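# Load two AA batteries into a remote's bay

## Task

Insert both AA batteries into the open battery compartment of the remote control. Each must face the correct polarity and be pressed fully home against its spring. The remote itself may be moved. It only counts if the batteries stay in place without the robot holding them, and nothing the robot is touching at the end may drop by more than about a fingernail's width once released.

## Robot and tools

ROBOT. Two Kinova Gen3 seven-joint arms, named left_arm and right_arm, each carrying a Robotiq 2F-85 parallel gripper. The names do not refer to image sides. left_arm's base sits at (-0.046, +0.269, 0) m and right_arm's at (+0.007, -0.341, 0) m. Joint load limits are 49.1 N m for the four joints nearest the base and 30.9 N m for the three wrist joints; a held object's weight adds to the load. Exceeding a limit triggers a TORQUE FAULT: that arm freezes for 10 s and drops the rest of the call. Holding loads also heats motors; a MOTOR HOT line appears from 60 °C, and at 75 °C an OVER-TEMPERATURE FAULT lets the arm sag.

FRAME. All poses use one scene frame: origin on the table surface midway between the arms, +z up, +x out across the table, left_arm toward +y. Positions are in metres, orientations are quaternions written w, x, y, z. Reported hand positions can be slightly off, especially at long reach. The gripper's fingers extend along its own +z axis and close along its own y axis. end_effector_position is the midpoint between the pads when shut; the tips stick out about 19 mm past it when closed and 6 mm when open. Closing also pushes the tips roughly 13 mm farther from the wrist, so keep that clearance above surfaces.

ROW FORMAT. Every motion argument is a single flat list of 18 numbers covering both arms: left x, y, z, qw, qx, qy, qz, left gripper position, left gripper speed, then the same nine for the right arm. The x, y, z and quaternion are an absolute target pose for that gripper in the scene frame, not an offset. Gripper position runs from -1 to +1: +1 is fully open (85 mm), 0 is about 41 mm, about -0.8 is pads touching, and -1 closes until blocked (use -1 and keep it to grip firmly). Gripper speed also runs -1 to +1 (about 20, 85 and 150 mm/s at -1, 0, +1). To leave a gripper unchanged, resend its last position and speed; a 0 is a real command. To keep an arm still, resend the exact pose from the last result before it stopped, plus its gripper numbers. Keep the quaternion identical across rows to hold orientation. A target further than 0.6 m from the arm's last reported position along any gripper axis makes the call rejected, and nothing is sent. Each control step the controller limits the commanded pose to 70 mm and 16 degrees from the measured one, favouring position over orientation.

TOOLS.
execute_actions: field actions holds zero or one item. An empty list just reports state. An item with rows (1 to 15 rows of 18 numbers) and optional steps (up to 15, default 15, each 1/30 s) plays one row per step, repeating the last. An item with only steps (up to 300) waits, counted from the previous result. Optional pictures (true/false) toggles camera images.
move: target is one 18-number row; speed is the top path speed in m/s, 0.002 to 0.5 (default 0.25), turning capped at twice that in rad/s. Both grippers follow straight lines that finish together, lasting 0.5 to 10 s; gripper numbers are applied at the start. Paths ignore obstacles and the other arm, and hands may lag or overshoot. Faster moves and targets set deeper past a contact hit and press harder.
wait: seconds, 0 to 10; nothing new is commanded.
zoom_image: camera (cam_high, cam_low, cam_left_wrist, cam_right_wrist, each 504x504) and region [x0, y0, x1, y1] in pixels from the top-left, no larger than 504 by 504.
read_manual: section "licences" only; returns license text, no motion.
finished_scene: scene, the current scene's number.

RESULTS. The state line lists each gripper's position and quaternion. position_measured_pct is about 50 minus 50 times the finger position: 0 means fully open; stopping below about 90 short of the request means something is held or blocking, and around 90 means the pads met. A move adds a move: line with its ending (done, off_target, moving, held, fault) and limits (paced means the pose got clipped; held means a check blocked steps, after which the arm may speed up sharply), plus each gripper's distance to target. HELD marks steps not sent. pose unreachable means the clearance check altered or blocked that arm's command. Hand target shows where the controller is currently steering. After a large move an arm may not have arrived; check the result and send the remainder.

CAUTIONS. The simulation keeps running while you compose replies. Do not let the arms collide or push each other. Don't knock anything off the table. Avoid drops, slips, slams and very hard pushes. Occasional tugs may act on held parts or loose objects. Before finishing, let go and confirm the batteries and remote stay put on their own.

Each tool is called after "Request:" as a command line: name --argument value for each argument, lists and objects as JSON in quotes; but a table of rows of numbers goes row by row, as --pt "numbers of a row", without its own name.

## Session

Request:
execute_actions --actions '[]'

Scene clock: 0.00 s of 5800.00 s.
left_arm: end_effector_position=(+0.4636, +0.5861, +0.1740) position_measured_pct=0.0 end_effector_quat_wxyz=(+0.295, +0.840, -0.235, +0.391) | right_arm: end_effector_position=(+0.4475, -0.2468, +0.1987) position_measured_pct=0.0 end_effector_quat_wxyz=(-0.001, -0.108, +0.994, -0.001)
Joint positions: left_arm=[-1.132  1.04  -0.084  1.072  0.976  1.605  2.844] | right_arm=[-0.057  0.436 -0.002  1.656  0.002  1.052  1.518]
Joint velocities: left_arm=[-0.001 -0.001 -0.     0.    -0.    -0.     0.001] | right_arm=[-0.001 -0.    -0.    -0.     0.    -0.     0.   ]
Joint torques (N m, as the joint torque sensors report them, + toward a larger angle): no reading
Hand target (left_arm): +0.464, +0.586, +0.174; +0.295, +0.840, -0.235, +0.391
Hand target (right_arm): +0.448, -0.247, +0.199; -0.001, -0.108, +0.994, -0.001

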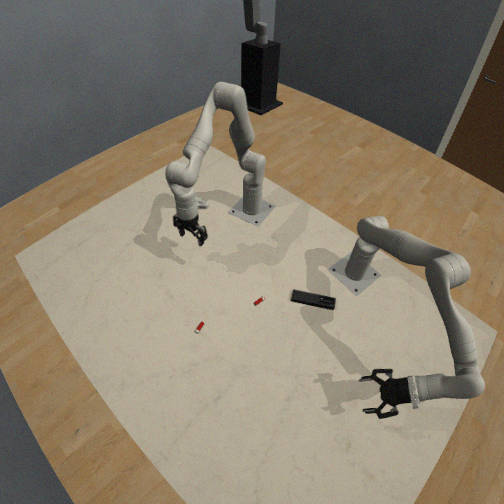

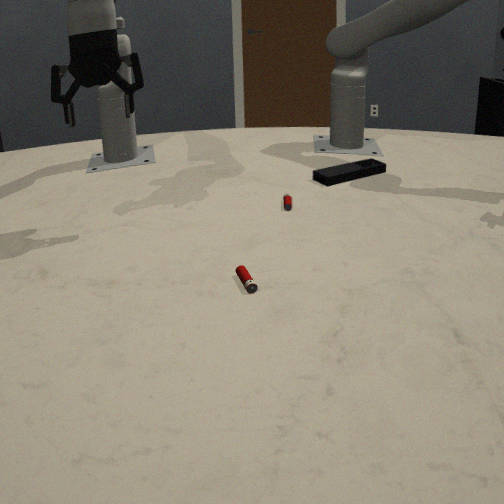

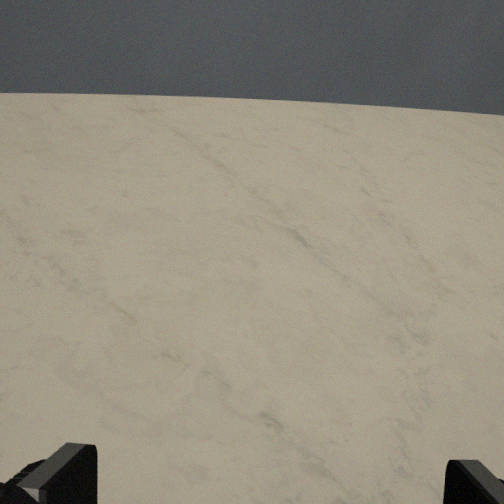

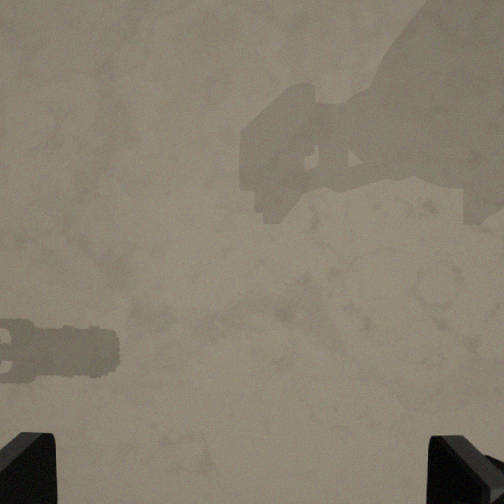

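Request:
move --target '[0.27,0.22,0.26,0,0,1,0,1,0,0.57,-0.06,0.2,0,1,0,0,1,0]'

Scene clock: 16.83 s of 5800.00 s.
left_arm: end_effector_position=(+0.2718, +0.2207, +0.2614) position_measured_pct=0.0 end_effector_quat_wxyz=(-0.000, +0.000, +1.000, +0.000) | right_arm: end_effector_position=(+0.5695, -0.0598, +0.2001) position_measured_pct=0.0 end_effector_quat_wxyz=(-0.001, +1.000, -0.001, +0.000)
Joint positions: left_arm=[-0.356  0.08   0.314  1.927 -0.028  1.138  1.681] | right_arm=[-0.07   0.909 -0.621  0.857  0.477  1.486  3.975]
Joint velocities: left_arm=[ 0.004 -0.005  0.004  0.003 -0.004  0.002 -0.   ] | right_arm=[-0.003  0.005 -0.    -0.006 -0.001  0.003  0.005]
Joint torques (N m, as the joint torque sensors report them, + toward a larger angle): left_arm=[-0.45 -7.98  0.26 -7.92  0.47  0.15  0.11] | right_arm=[ -0.26 -23.94  -3.23  -8.79   0.29  -0.06  -0.31]
Hand target (left_arm): +0.272, +0.220, +0.261; -0.000, +0.000, +1.000, +0.000
Hand target (right_arm): +0.569, -0.060, +0.200; -0.001, +1.000, -0.001, +0.000
Off the commanded pose (left_arm): 0.002 m, 0 deg.
Off the commanded pose (right_arm): 0.001 m, 0 deg.
After step 90, 7.57 s passed at rest.
move: done

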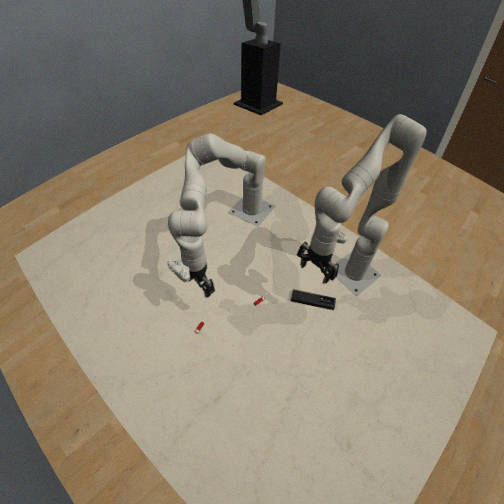

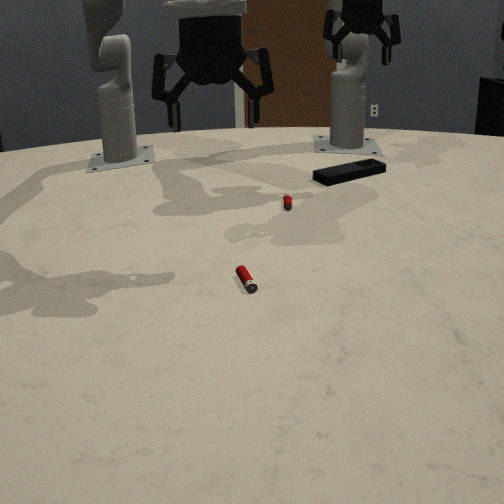

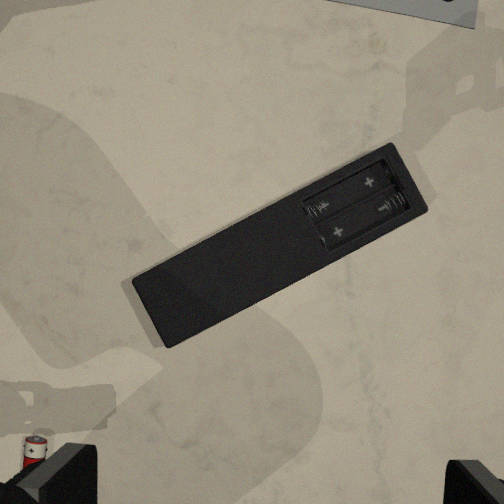

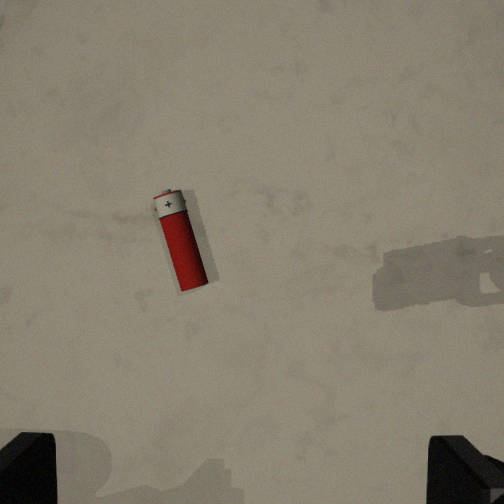

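Request:
move --target '[0.2055,0.2265,0.09,0,0.514,0.858,0,1,0,0.645,-0.027,0.06,0,0.99,0.139,0,0.5,0]' --speed 0.15

Scene clock: 48.50 s of 5800.00 s.
left_arm: end_effector_position=(+0.2051, +0.2259, +0.0904) position_measured_pct=0.0 end_effector_quat_wxyz=(+0.001, +0.514, +0.858, -0.000) | right_arm: end_effector_position=(+0.6448, -0.0274, +0.0600) position_measured_pct=25.0 end_effector_quat_wxyz=(+0.000, +0.990, +0.138, +0.000)
Joint positions: left_arm=[-0.375  0.313  0.377  2.427 -0.269  0.436  0.863] | right_arm=[-0.171  1.281 -0.604  0.45   0.578  1.485  4.36 ]
Joint velocities: left_arm=[ 0.003  0.007 -0.002  0.004 -0.005 -0.003  0.001] | right_arm=[-0.004  0.007  0.001 -0.012 -0.     0.005  0.004]
Joint torques (N m, as the joint torque sensors report them, + toward a larger angle): left_arm=[ 0.34 -8.33  1.19 -3.65  0.78  0.41  0.01] | right_arm=[ -0.26 -27.01  -2.03  -7.81   0.25   0.08  -0.23]
Hand target (left_arm): +0.205, +0.226, +0.090; +0.000, +0.514, +0.858, -0.000
Hand target (right_arm): +0.645, -0.027, +0.060; +0.000, +0.990, +0.139, -0.000
Off the commanded pose (left_arm): 0.001 m, 0 deg.
Off the commanded pose (right_arm): 0.000 m, 0 deg.
After step 90, 24.73 s passed at rest.
move: done

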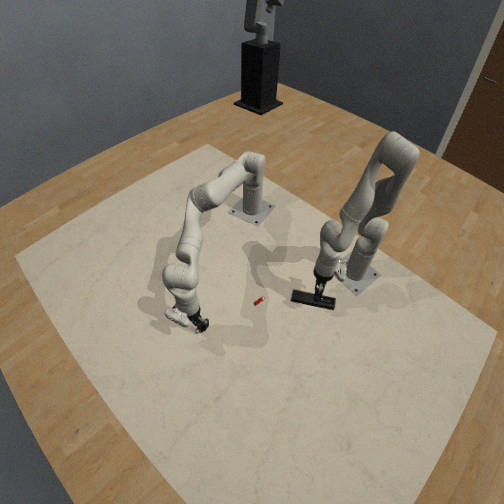

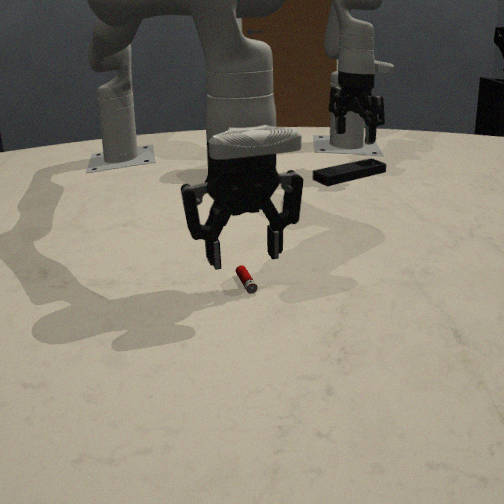

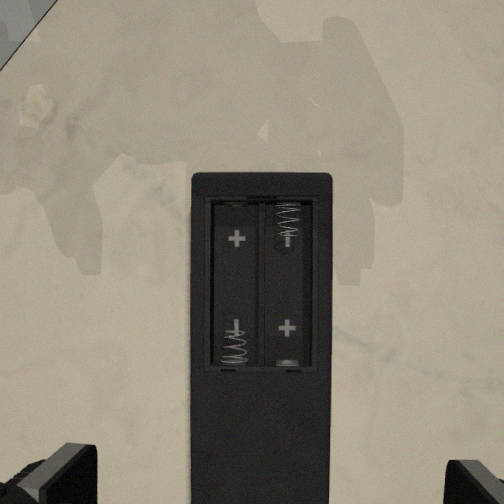

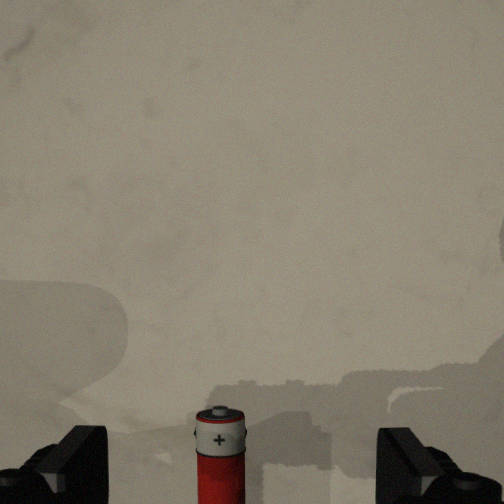

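Request:
move --target '[0.2035,0.225,0.025,0,0.514,0.858,0,0.4,0,0.6415,-0.0222,0.022,0,0.99,0.139,0,0.3,0]' --speed 0.06

Request:
move --target '[0.2035,0.225,0.025,0,0.514,0.858,0,-1,0,0.6415,-0.0222,0.022,0,0.99,0.139,0,-1,0]'

Scene clock: 59.23 s of 5800.00 s.
left_arm: end_effector_position=(+0.2035, +0.2252, +0.0252) position_measured_pct=29.8 end_effector_quat_wxyz=(+0.000, +0.514, +0.858, +0.000) | right_arm: end_effector_position=(+0.6414, -0.0222, +0.0220) position_measured_pct=34.9 end_effector_quat_wxyz=(-0.000, +0.990, +0.139, +0.000)
Joint positions: left_arm=[-0.153  0.533  0.116  2.489 -0.451  0.135  1.028] | right_arm=[-0.17   1.316 -0.601  0.499  0.587  1.409  4.336]
Joint velocities: left_arm=[ 0.013  0.008 -0.004  0.001 -0.003 -0.004  0.004] | right_arm=[-0.     0.001  0.001  0.001 -0.    -0.001 -0.   ]
Joint torques (N m, as the joint torque sensors report them, + toward a larger angle): left_arm=[  0.12 -10.03   0.53  -0.81   0.35   0.01   0.27] | right_arm=[ -0.17 -27.19  -1.96  -7.86   0.11  -0.11  -0.15]
Hand target (left_arm): +0.203, +0.225, +0.025; -0.000, +0.514, +0.858, -0.000
Hand target (right_arm): +0.641, -0.022, +0.022; -0.000, +0.990, +0.139, +0.000
Off the commanded pose (left_arm): 0.000 m, 0 deg.
Off the commanded pose (right_arm): 0.000 m, 0 deg.
After step 90, 6.27 s passed at rest.
move: done

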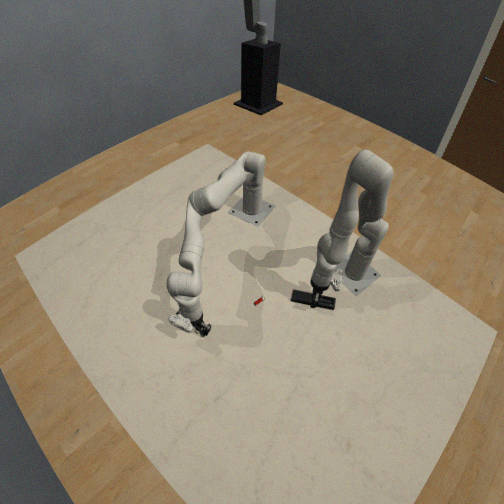

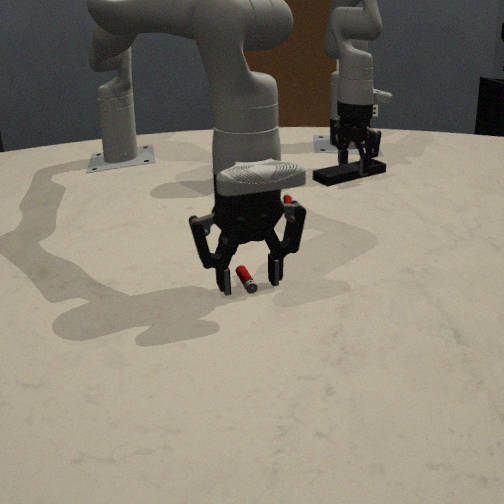

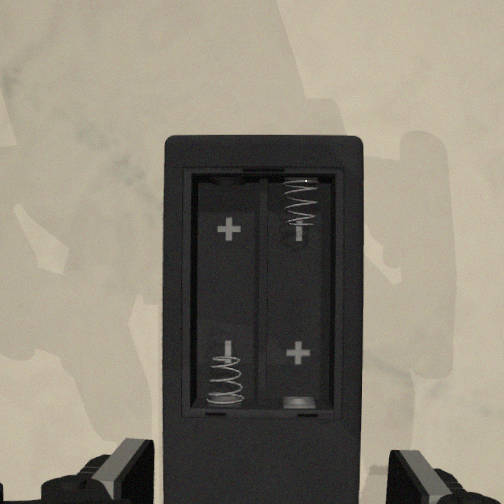

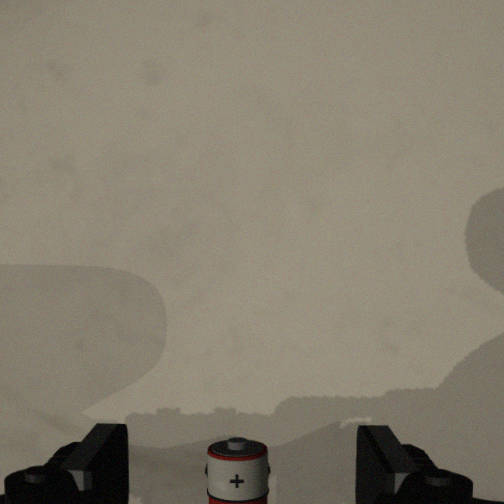

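Scene clock: 60.07 s of 5800.00 s.
left_arm: end_effector_position=(+0.2034, +0.2252, +0.0259) position_measured_pct=45.6 end_effector_quat_wxyz=(+0.000, +0.514, +0.858, +0.001) | right_arm: end_effector_position=(+0.6417, -0.0221, +0.0224) position_measured_pct=81.3 end_effector_quat_wxyz=(-0.000, +0.990, +0.139, +0.000)
Joint positions: left_arm=[-0.152  0.53   0.116  2.49  -0.45   0.137  1.028] | right_arm=[-0.17   1.316 -0.601  0.498  0.587  1.41   4.336]
Joint velocities: left_arm=[-0.001  0.001  0.     0.     0.002 -0.     0.   ] | right_arm=[-0.    -0.001 -0.001 -0.    -0.    -0.     0.   ]
Joint torques (N m, as the joint torque sensors report them, + toward a larger angle): left_arm=[ 0.1  -7.28  0.04 -1.84  0.26 -0.34 -0.06] | right_arm=[ -0.02 -26.76  -2.09  -7.83   0.22  -0.16  -0.2 ]
Hand target (left_arm): +0.203, +0.225, +0.025; -0.000, +0.514, +0.858, -0.000
Hand target (right_arm): +0.641, -0.022, +0.022; +0.000, +0.990, +0.139, -0.000
Off the commanded pose (left_arm): 0.001 m, 0 deg.
Off the commanded pose (right_arm): 0.000 m, 0 deg.
move: done

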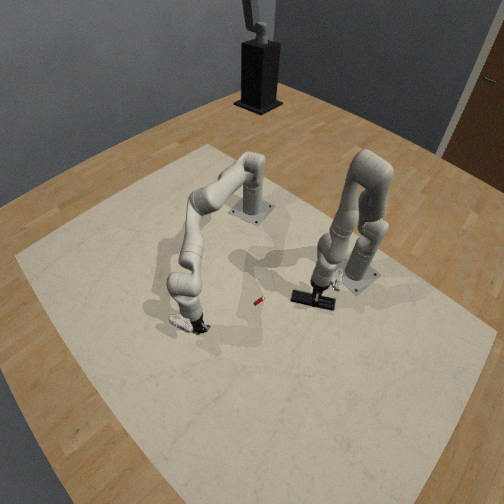

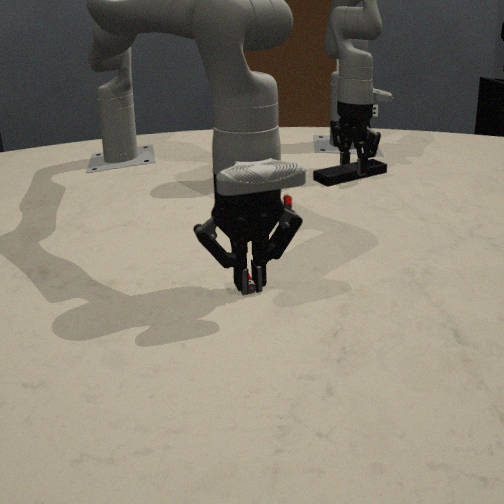

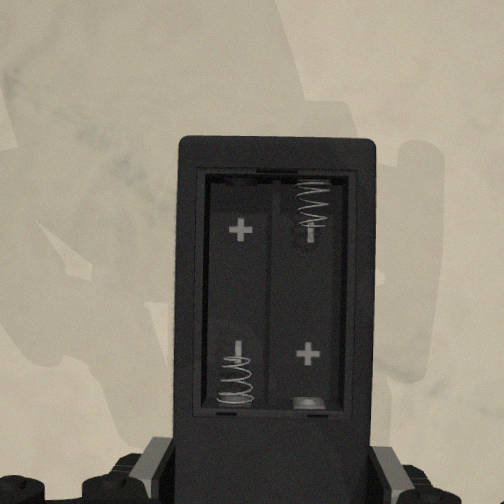

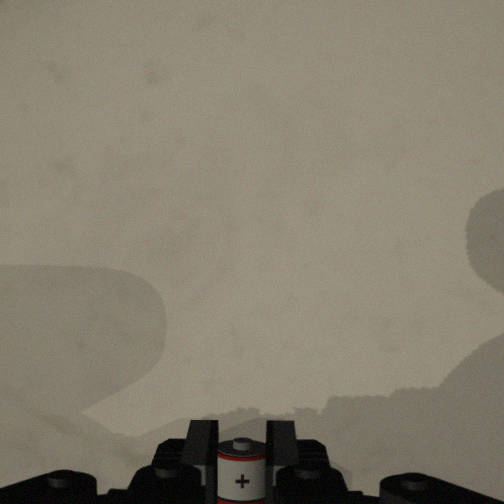

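Request:
move --target '[0.2035,0.225,0.09,0,0.514,0.858,0,-1,0,0.55,-0.28,0.15,0,0.95,-0.31,0,-1,0]' --speed 0.2

Request:
move --target '[0.43,-0.13,0.07,0,0.474,0.88,0,-1,0,0.56,-0.38,0.15,0,0.88,-0.474,0,-1,0]' --speed 0.2

Request:
move --target '[0.43,-0.13,0.0265,0,0.474,0.88,0,-1,0,0.56,-0.38,0.15,0,0.88,-0.474,0,-1,0]' --speed 0.04

Request:
move --target '[0.43,-0.13,0.0265,0,0.474,0.88,0,0.5,0,0.56,-0.38,0.15,0,0.88,-0.474,0,-1,0]'

Request:
move --target '[0.41,-0.09,0.1,0,0.474,0.88,0,0.5,0,0.56,-0.38,0.15,0,0.88,-0.474,0,-1,0]' --speed 0.1

Request:
move --target '[0.387,-0.065,0.07,0.228,0.458,0.85,-0.123,0.5,0,0.478,-0.195,0.11,0,0.88,-0.474,0,-1,0]' --speed 0.1

Scene clock: 79.10 s of 5800.00 s.
left_arm: end_effector_position=(+0.2037, +0.2250, +0.0900) position_measured_pct=45.6 end_effector_quat_wxyz=(+0.000, +0.514, +0.858, -0.000) | right_arm: end_effector_position=(+0.5511, -0.2795, +0.1502) position_measured_pct=81.3 end_effector_quat_wxyz=(-0.000, +0.951, -0.309, +0.000)
Joint positions: left_arm=[-0.374  0.314  0.383  2.43  -0.277  0.434  0.877] | right_arm=[ 0.336  0.743 -0.525  1.35   0.381  1.148  3.646]
Joint velocities: left_arm=[-0.002 -0.003 -0.001 -0.002  0.002  0.001 -0.005] | right_arm=[ 0.005 -0.004  0.     0.002 -0.    -0.    -0.001]
Joint torques (N m, as the joint torque sensors report them, + toward a larger angle): left_arm=[-0.06 -8.35  0.84 -3.67  0.45  0.39  0.13] | right_arm=[ -0.04 -20.04  -2.75  -8.36   0.17   0.11  -0.05]
Hand target (left_arm): +0.204, +0.225, +0.090; +0.000, +0.514, +0.858, +0.000
Hand target (right_arm): +0.551, -0.280, +0.150; -0.000, +0.951, -0.309, +0.000
Off the commanded pose (left_arm): 0.000 m, 0 deg.
Off the commanded pose (right_arm): 0.001 m, 0 deg.
After step 90, 13.33 s passed at rest.
move: done

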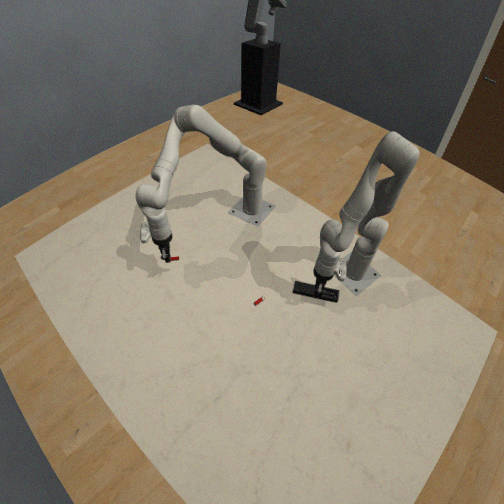

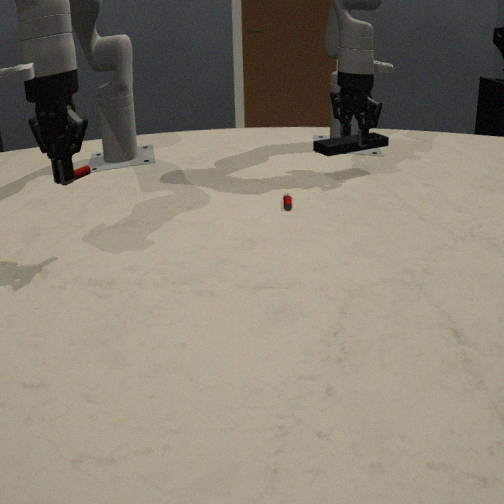

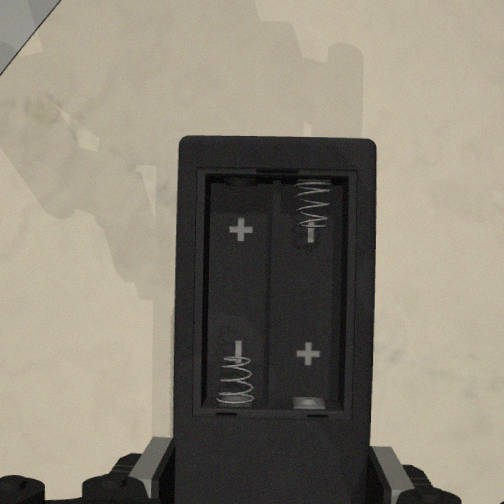

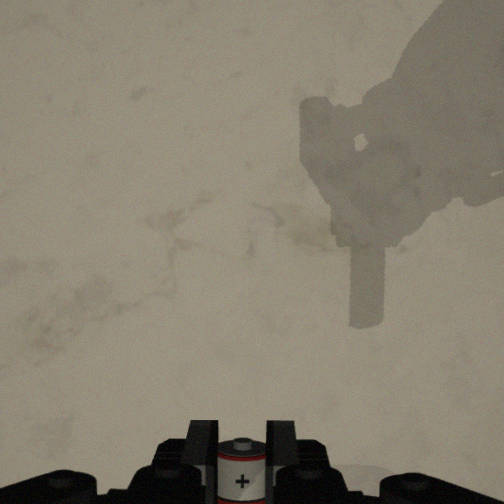

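Scene clock: 81.77 s of 5800.00 s.
left_arm: end_effector_position=(+0.4315, -0.1287, +0.0693) position_measured_pct=45.6 end_effector_quat_wxyz=(+0.001, +0.474, +0.881, +0.002) | right_arm: end_effector_position=(+0.5603, -0.3802, +0.1499) position_measured_pct=81.3 end_effector_quat_wxyz=(+0.000, +0.880, -0.474, +0.000)
Joint positions: left_arm=[ 0.367  0.976  0.332  1.114 -0.312  1.098  1.429] | right_arm=[ 0.469  0.743 -0.436  1.321  0.32   1.146  3.519]
Joint velocities: left_arm=[ 0.004  0.012  0.    -0.008 -0.     0.006  0.   ] | right_arm=[ 0.     0.001 -0.     0.    -0.001 -0.     0.   ]
Joint torques (N m, as the joint torque sensors report them, + toward a larger angle): left_arm=[ -0.1  -23.38   2.56  -7.78   0.5    0.01  -0.08] | right_arm=[ -0.56 -20.44  -2.46  -8.37   0.02   0.14  -0.08]
Hand target (left_arm): +0.431, -0.129, +0.069; +0.000, +0.474, +0.881, +0.002
Hand target (right_arm): +0.560, -0.380, +0.150; +0.000, +0.880, -0.474, +0.000
Off the commanded pose (left_arm): 0.002 m, 0 deg.
Off the commanded pose (right_arm): 0.000 m, 0 deg.
move: done

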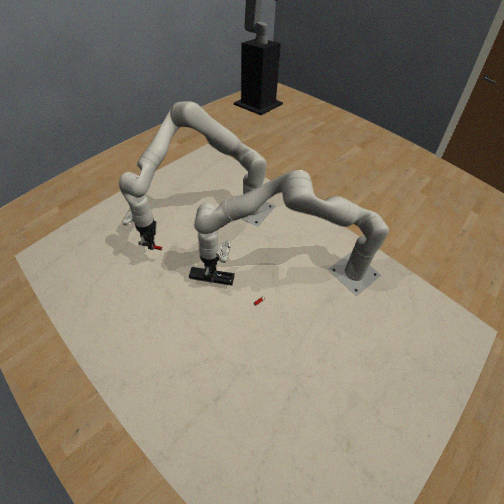

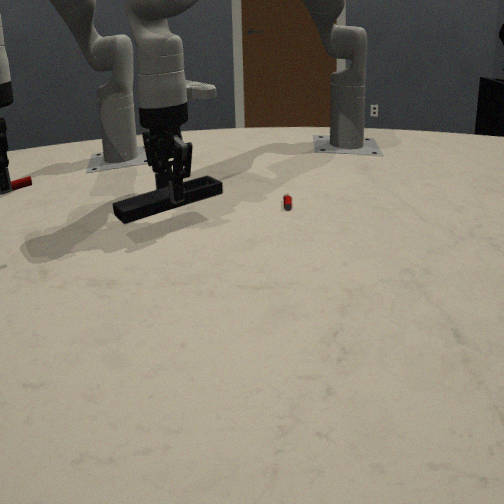

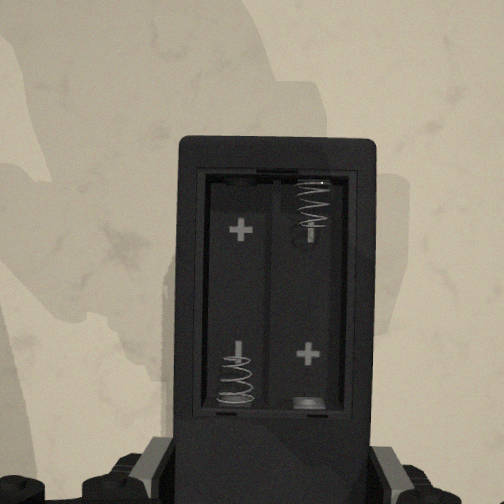

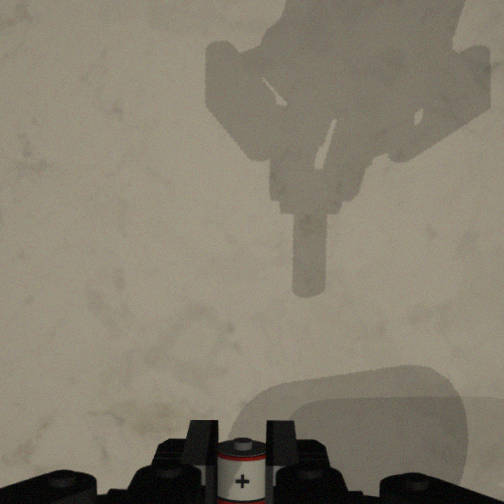

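Scene clock: 83.13 s of 5800.00 s.
left_arm: end_effector_position=(+0.4299, -0.1299, +0.0266) position_measured_pct=45.6 end_effector_quat_wxyz=(+0.000, +0.474, +0.880, -0.000) | right_arm: end_effector_position=(+0.5600, -0.3800, +0.1500) position_measured_pct=81.3 end_effector_quat_wxyz=(-0.000, +0.880, -0.474, +0.000)
Joint positions: left_arm=[ 0.371  1.033  0.32   1.142 -0.324  1.014  1.439] | right_arm=[ 0.469  0.743 -0.436  1.323  0.319  1.145  3.518]
Joint velocities: left_arm=[ 0.001  0.002 -0.001 -0.     0.002 -0.002 -0.   ] | right_arm=[ 0.001  0.    -0.    -0.    -0.    -0.001  0.   ]
Joint torques (N m, as the joint torque sensors report them, + toward a larger angle): left_arm=[  0.23 -23.6    2.36  -6.98   0.44   0.03   0.17] | right_arm=[  0.03 -20.36  -2.6   -8.33   0.18   0.09  -0.12]
Hand target (left_arm): +0.430, -0.130, +0.026; +0.000, +0.474, +0.880, -0.000
Hand target (right_arm): +0.560, -0.380, +0.150; -0.000, +0.880, -0.474, +0.000
Off the commanded pose (left_arm): 0.000 m, 0 deg.
Off the commanded pose (right_arm): 0.000 m, 0 deg.
move: done

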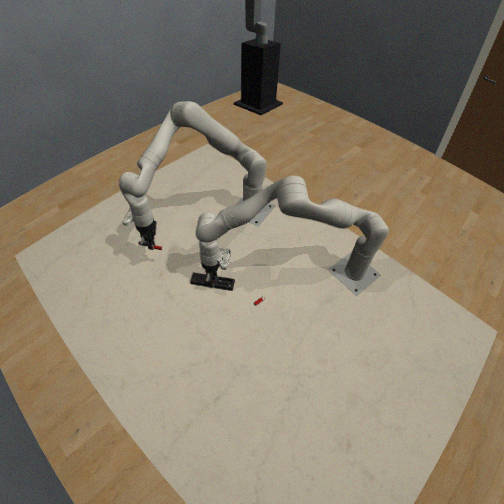

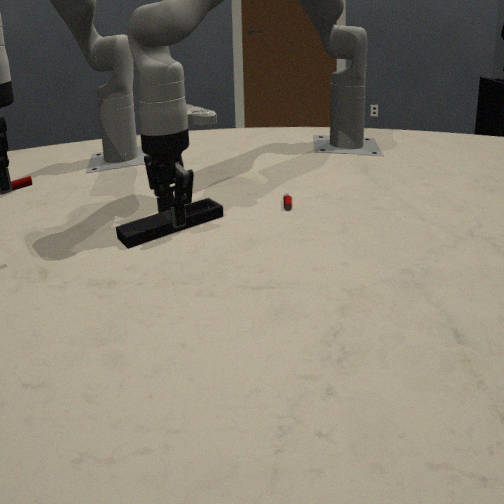

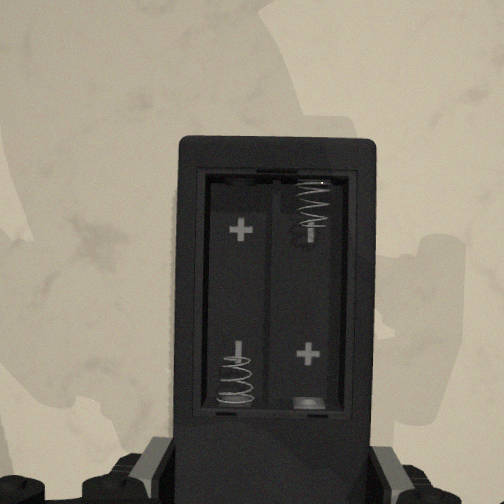

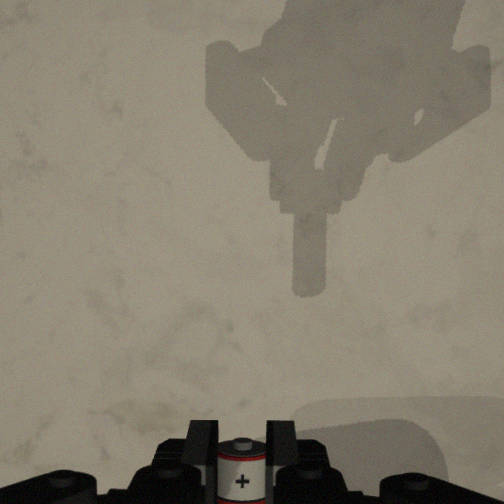

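Scene clock: 83.83 s of 5800.00 s.
left_arm: end_effector_position=(+0.4300, -0.1300, +0.0265) position_measured_pct=25.0 end_effector_quat_wxyz=(+0.000, +0.474, +0.880, -0.000) | right_arm: end_effector_position=(+0.5600, -0.3800, +0.1500) position_measured_pct=81.3 end_effector_quat_wxyz=(-0.000, +0.880, -0.474, +0.000)
Joint positions: left_arm=[ 0.371  1.033  0.32   1.141 -0.324  1.015  1.44 ] | right_arm=[ 0.469  0.743 -0.436  1.323  0.319  1.145  3.518]
Joint velocities: left_arm=[-0.001  0.001  0.001  0.001 -0.001 -0.001  0.001] | right_arm=[ 0.     0.    -0.     0.    -0.001  0.001 -0.   ]
Joint torques (N m, as the joint torque sensors report them, + toward a larger angle): left_arm=[  0.37 -23.11   2.71  -6.96   0.41   0.3    0.  ] | right_arm=[ -0.06 -20.36  -2.59  -8.43   0.19  -0.04  -0.13]
Hand target (left_arm): +0.430, -0.130, +0.026; -0.000, +0.474, +0.880, +0.000
Hand target (right_arm): +0.560, -0.380, +0.150; +0.000, +0.880, -0.474, -0.000
Off the commanded pose (left_arm): 0.000 m, 0 deg.
Off the commanded pose (right_arm): 0.000 m, 0 deg.
move: done

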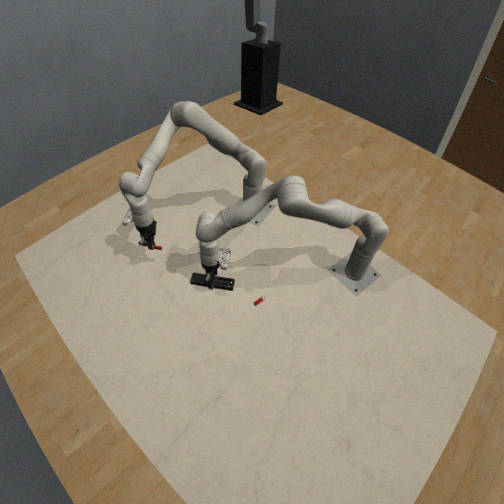

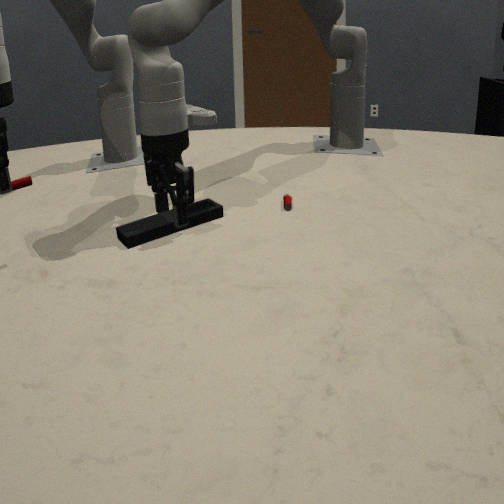

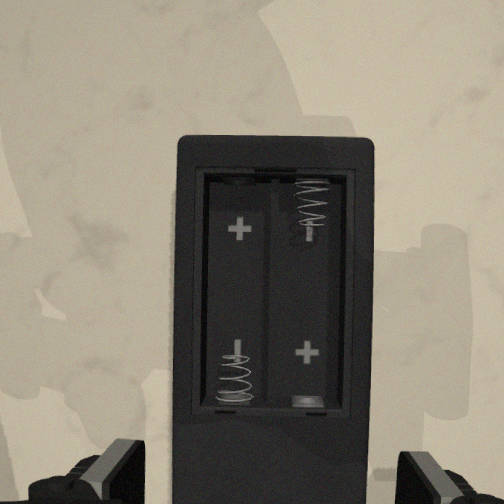

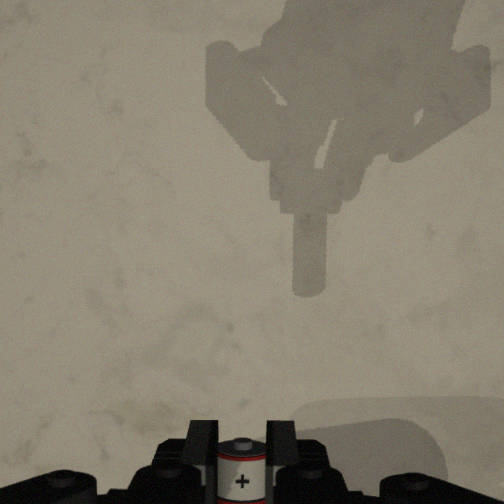

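Scene clock: 85.10 s of 5800.00 s.
left_arm: end_effector_position=(+0.4100, -0.0903, +0.0999) position_measured_pct=25.0 end_effector_quat_wxyz=(-0.000, +0.474, +0.880, -0.000) | right_arm: end_effector_position=(+0.5600, -0.3800, +0.1500) position_measured_pct=81.3 end_effector_quat_wxyz=(-0.000, +0.880, -0.474, +0.000)
Joint positions: left_arm=[ 0.307  0.849  0.345  1.286 -0.296  1.056  1.413] | right_arm=[ 0.469  0.743 -0.436  1.323  0.319  1.145  3.518]
Joint velocities: left_arm=[-0.002 -0.006 -0.     0.002  0.001  0.001 -0.001] | right_arm=[ 0.002  0.     0.001 -0.    -0.    -0.001  0.   ]
Joint torques (N m, as the joint torque sensors report them, + toward a larger angle): left_arm=[  0.59 -21.1    2.63  -7.22   0.36   0.3    0.15] | right_arm=[  0.19 -20.49  -2.71  -8.52   0.25   0.09  -0.28]
Hand target (left_arm): +0.410, -0.090, +0.100; -0.000, +0.474, +0.880, -0.000
Hand target (right_arm): +0.560, -0.380, +0.150; -0.000, +0.880, -0.474, -0.000
Off the commanded pose (left_arm): 0.000 m, 0 deg.
Off the commanded pose (right_arm): 0.000 m, 0 deg.
move: done

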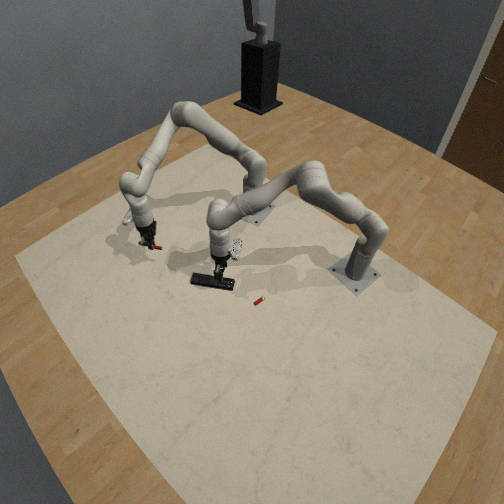

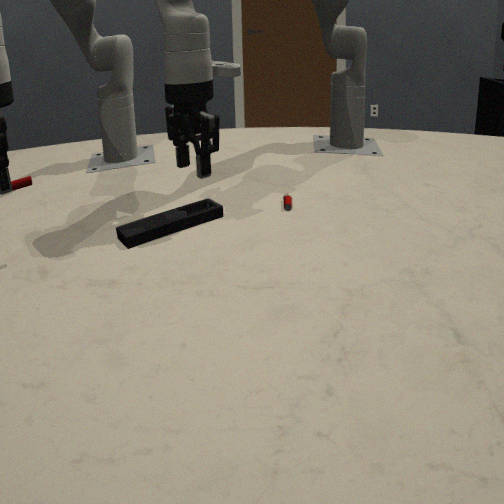

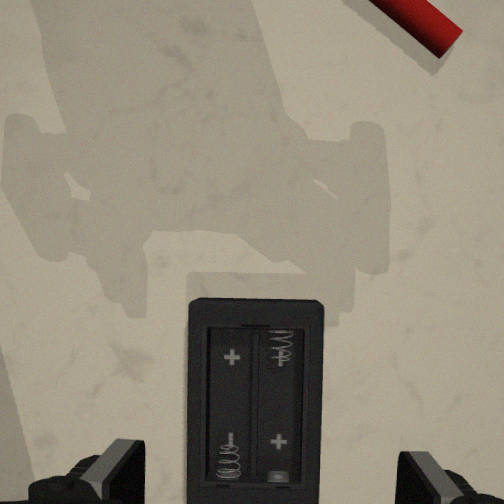

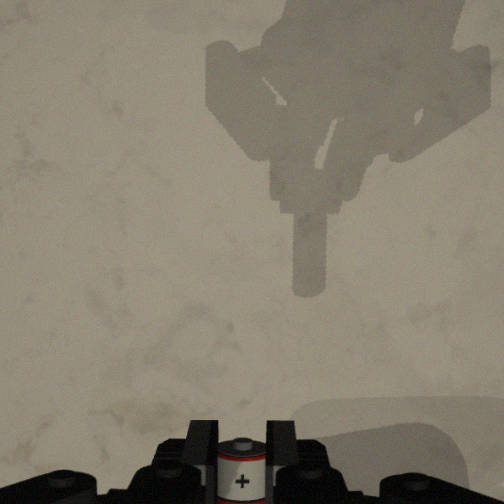

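Scene clock: 88.07 s of 5800.00 s.
left_arm: end_effector_position=(+0.3863, -0.0657, +0.0703) position_measured_pct=25.0 end_effector_quat_wxyz=(+0.228, +0.458, +0.850, -0.123) | right_arm: end_effector_position=(+0.4774, -0.1949, +0.1101) position_measured_pct=81.3 end_effector_quat_wxyz=(-0.000, +0.880, -0.474, -0.000)
Joint positions: left_arm=[ 0.038  0.699  0.419  2.017 -0.308  0.01   1.335] | right_arm=[ 0.131  0.674 -0.438  1.616  0.336  0.927  3.09 ]
Joint velocities: left_arm=[-0.005  0.001 -0.     0.004 -0.001 -0.007 -0.002] | right_arm=[-0.006 -0.    -0.001  0.001  0.002  0.001 -0.003]
Joint torques (N m, as the joint torque sensors report them, + toward a larger angle): left_arm=[ -0.2  -15.77   2.89  -4.88   0.46  -1.07   0.05] | right_arm=[  0.11 -18.32  -2.14  -7.38   0.23   0.06  -0.1 ]
Hand target (left_arm): +0.386, -0.066, +0.070; +0.228, +0.458, +0.850, -0.123
Hand target (right_arm): +0.477, -0.195, +0.110; -0.000, +0.881, -0.474, -0.000
Off the commanded pose (left_arm): 0.001 m, 0 deg.
Off the commanded pose (right_arm): 0.001 m, 0 deg.
move: done

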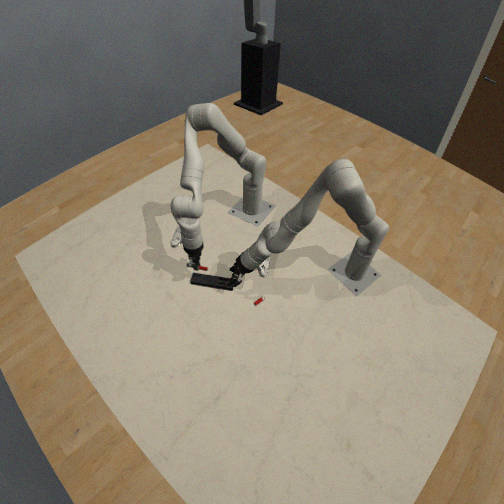

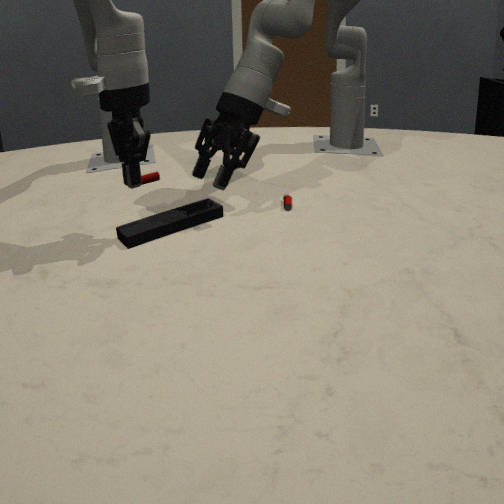

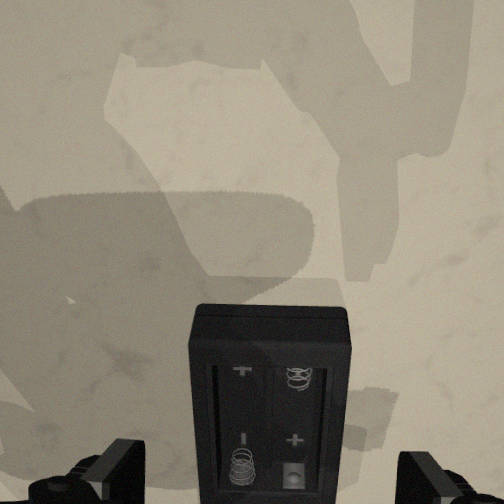

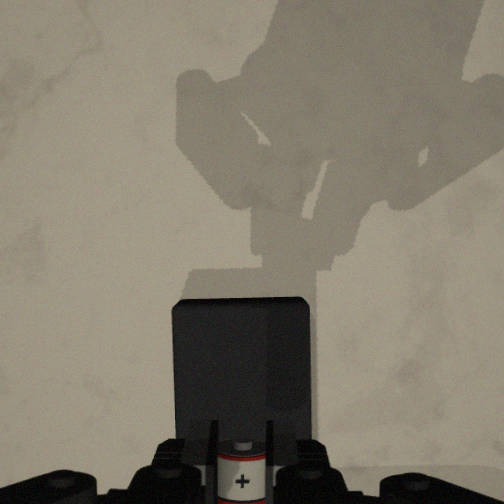

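Request:
move --target '[0.395,-0.078,0.029,0.228,0.458,0.85,-0.123,0.5,0,0.4774,-0.195,0.11,0,0.88,-0.474,0,-1,0]' --speed 0.05

Request:
move --target '[0.395,-0.078,0.029,0.228,0.458,0.85,-0.123,-1,0,0.4447,-0.1315,0.056,0.033,0.878,-0.473,0.061,-1,0]' --speed 0.06

Request:
zoom_image --camera "cam_low" --region '[120, 150, 250, 254]'

Scene clock: 103.83 s of 5800.00 s.
left_arm: end_effector_position=(+0.3951, -0.0777, +0.0292) position_measured_pct=25.0 end_effector_quat_wxyz=(+0.228, +0.458, +0.850, -0.123) | right_arm: end_effector_position=(+0.4774, -0.1950, +0.1100) position_measured_pct=81.3 end_effector_quat_wxyz=(-0.000, +0.880, -0.474, -0.000)
Joint positions: left_arm=[ 0.112  0.801  0.342  1.98  -0.306 -0.07   1.332] | right_arm=[ 0.131  0.674 -0.437  1.616  0.337  0.927  3.089]
Joint velocities: left_arm=[ 0.005  0.005 -0.001 -0.002  0.001 -0.002 -0.   ] | right_arm=[-0.    -0.    -0.     0.     0.    -0.001  0.   ]
Joint torques (N m, as the joint torque sensors report them, + toward a larger angle): left_arm=[  0.17 -16.98   2.31  -4.6    0.33  -1.04   0.25] | right_arm=[ -0.05 -18.29  -2.29  -7.43   0.17  -0.01  -0.31]
Hand target (left_arm): +0.395, -0.078, +0.029; +0.228, +0.458, +0.850, -0.123
Hand target (right_arm): +0.477, -0.195, +0.110; +0.000, +0.880, -0.474, -0.000
Off the commanded pose (left_arm): 0.000 m, 0 deg.
Off the commanded pose (right_arm): 0.000 m, 0 deg.
After step 90, 11.60 s passed at rest.
move: done

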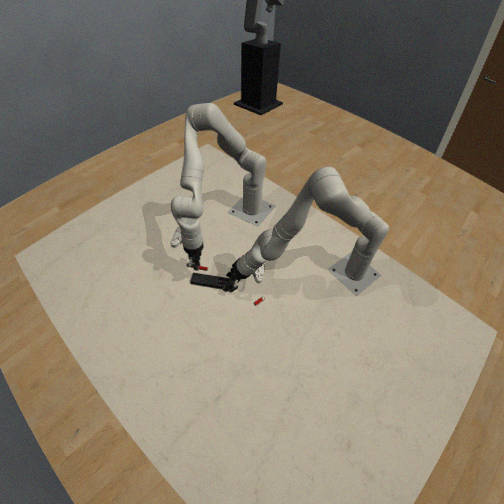

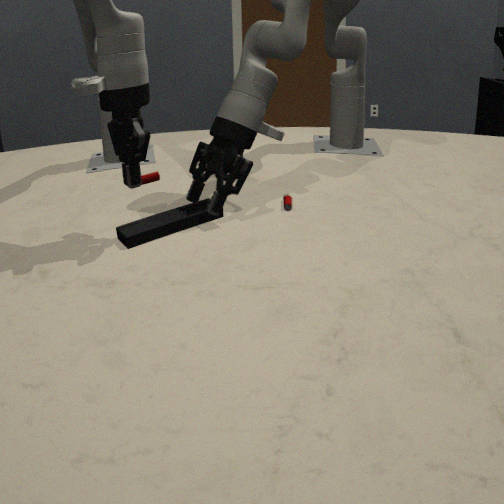

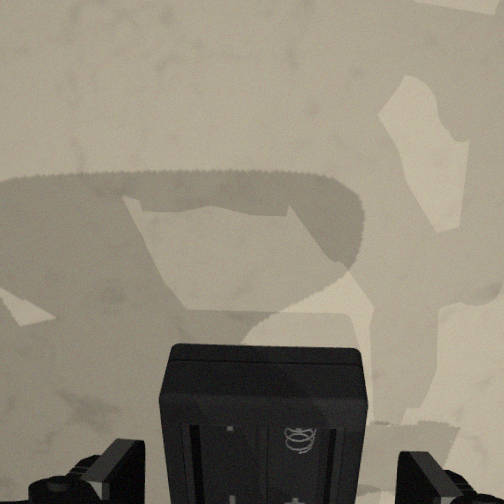

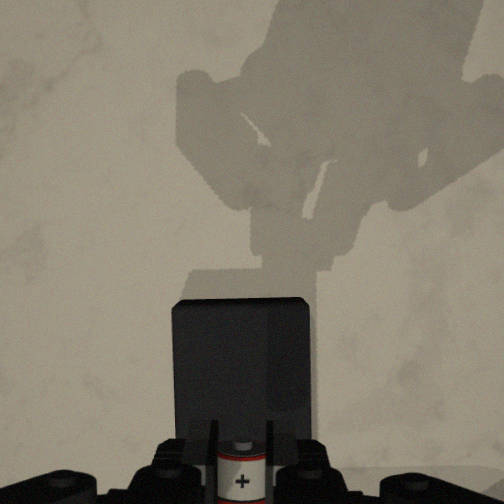

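Scene clock: 105.67 s of 5800.00 s.
left_arm: end_effector_position=(+0.3955, -0.0782, +0.0300) position_measured_pct=46.8 end_effector_quat_wxyz=(+0.229, +0.458, +0.850, -0.123) | right_arm: end_effector_position=(+0.4444, -0.1317, +0.0560) position_measured_pct=81.3 end_effector_quat_wxyz=(+0.033, +0.878, -0.473, +0.061)
Joint positions: left_arm=[ 0.112  0.8    0.342  1.98  -0.306 -0.07   1.332] | right_arm=[-0.179  0.734 -0.31   1.708  0.492  0.794  2.741]
Joint velocities: left_arm=[ 0.    -0.    -0.     0.001  0.001  0.001  0.   ] | right_arm=[-0.008  0.003 -0.001  0.     0.003  0.001 -0.005]
Joint torques (N m, as the joint torque sensors report them, + toward a larger angle): left_arm=[  0.5  -15.97   2.57  -4.23   0.81  -1.03   0.22] | right_arm=[  0.53 -18.83  -1.77  -6.42   0.46   0.44  -0.19]
Hand target (left_arm): +0.395, -0.078, +0.029; +0.228, +0.458, +0.850, -0.123
Hand target (right_arm): +0.444, -0.131, +0.056; +0.033, +0.878, -0.473, +0.061
Off the commanded pose (left_arm): 0.001 m, 0 deg.
Off the commanded pose (right_arm): 0.000 m, 0 deg.
move: done

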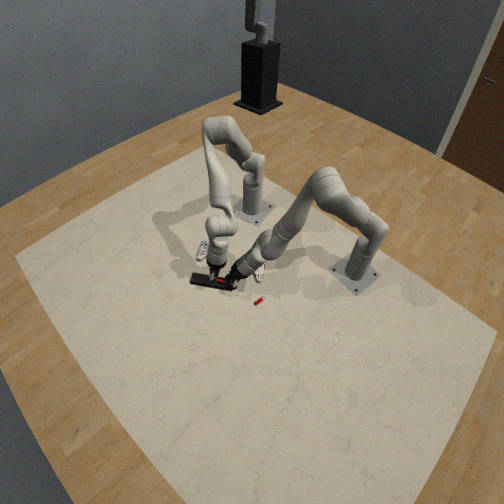

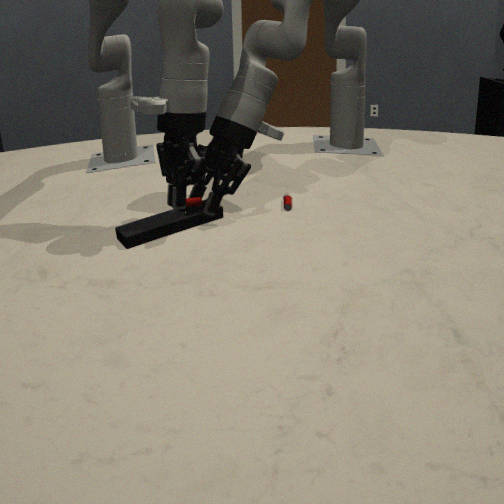

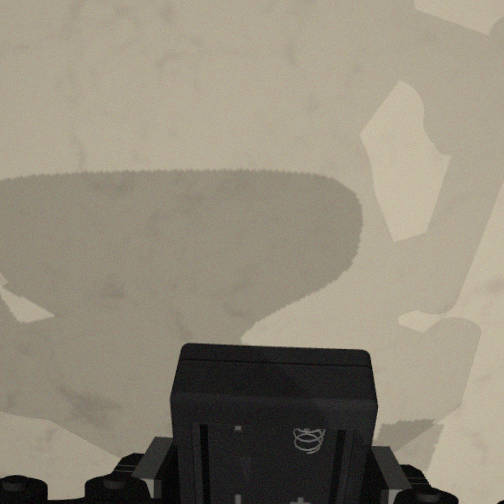

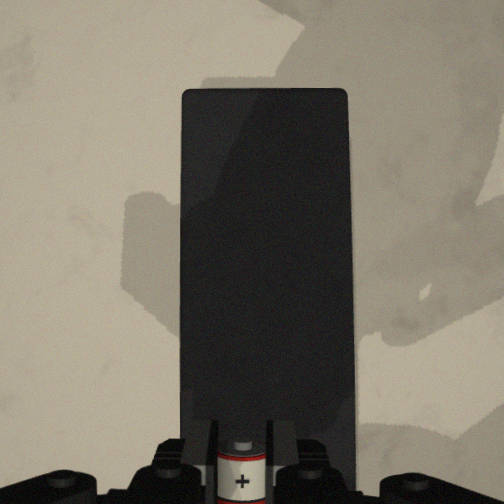

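Region (120, 150, 250, 254) of cam_low's 504x504 image, scaled by 3.877, with more detail than that image has; it fills the top 403 rows of this view, and the rest is white.

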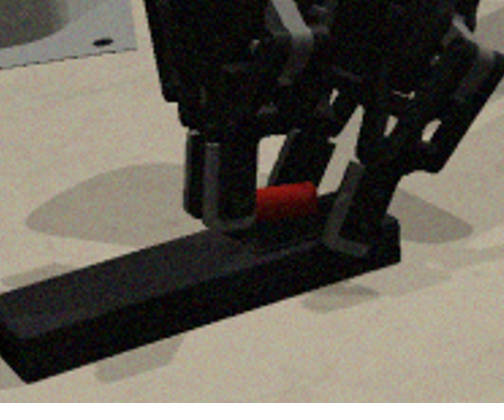

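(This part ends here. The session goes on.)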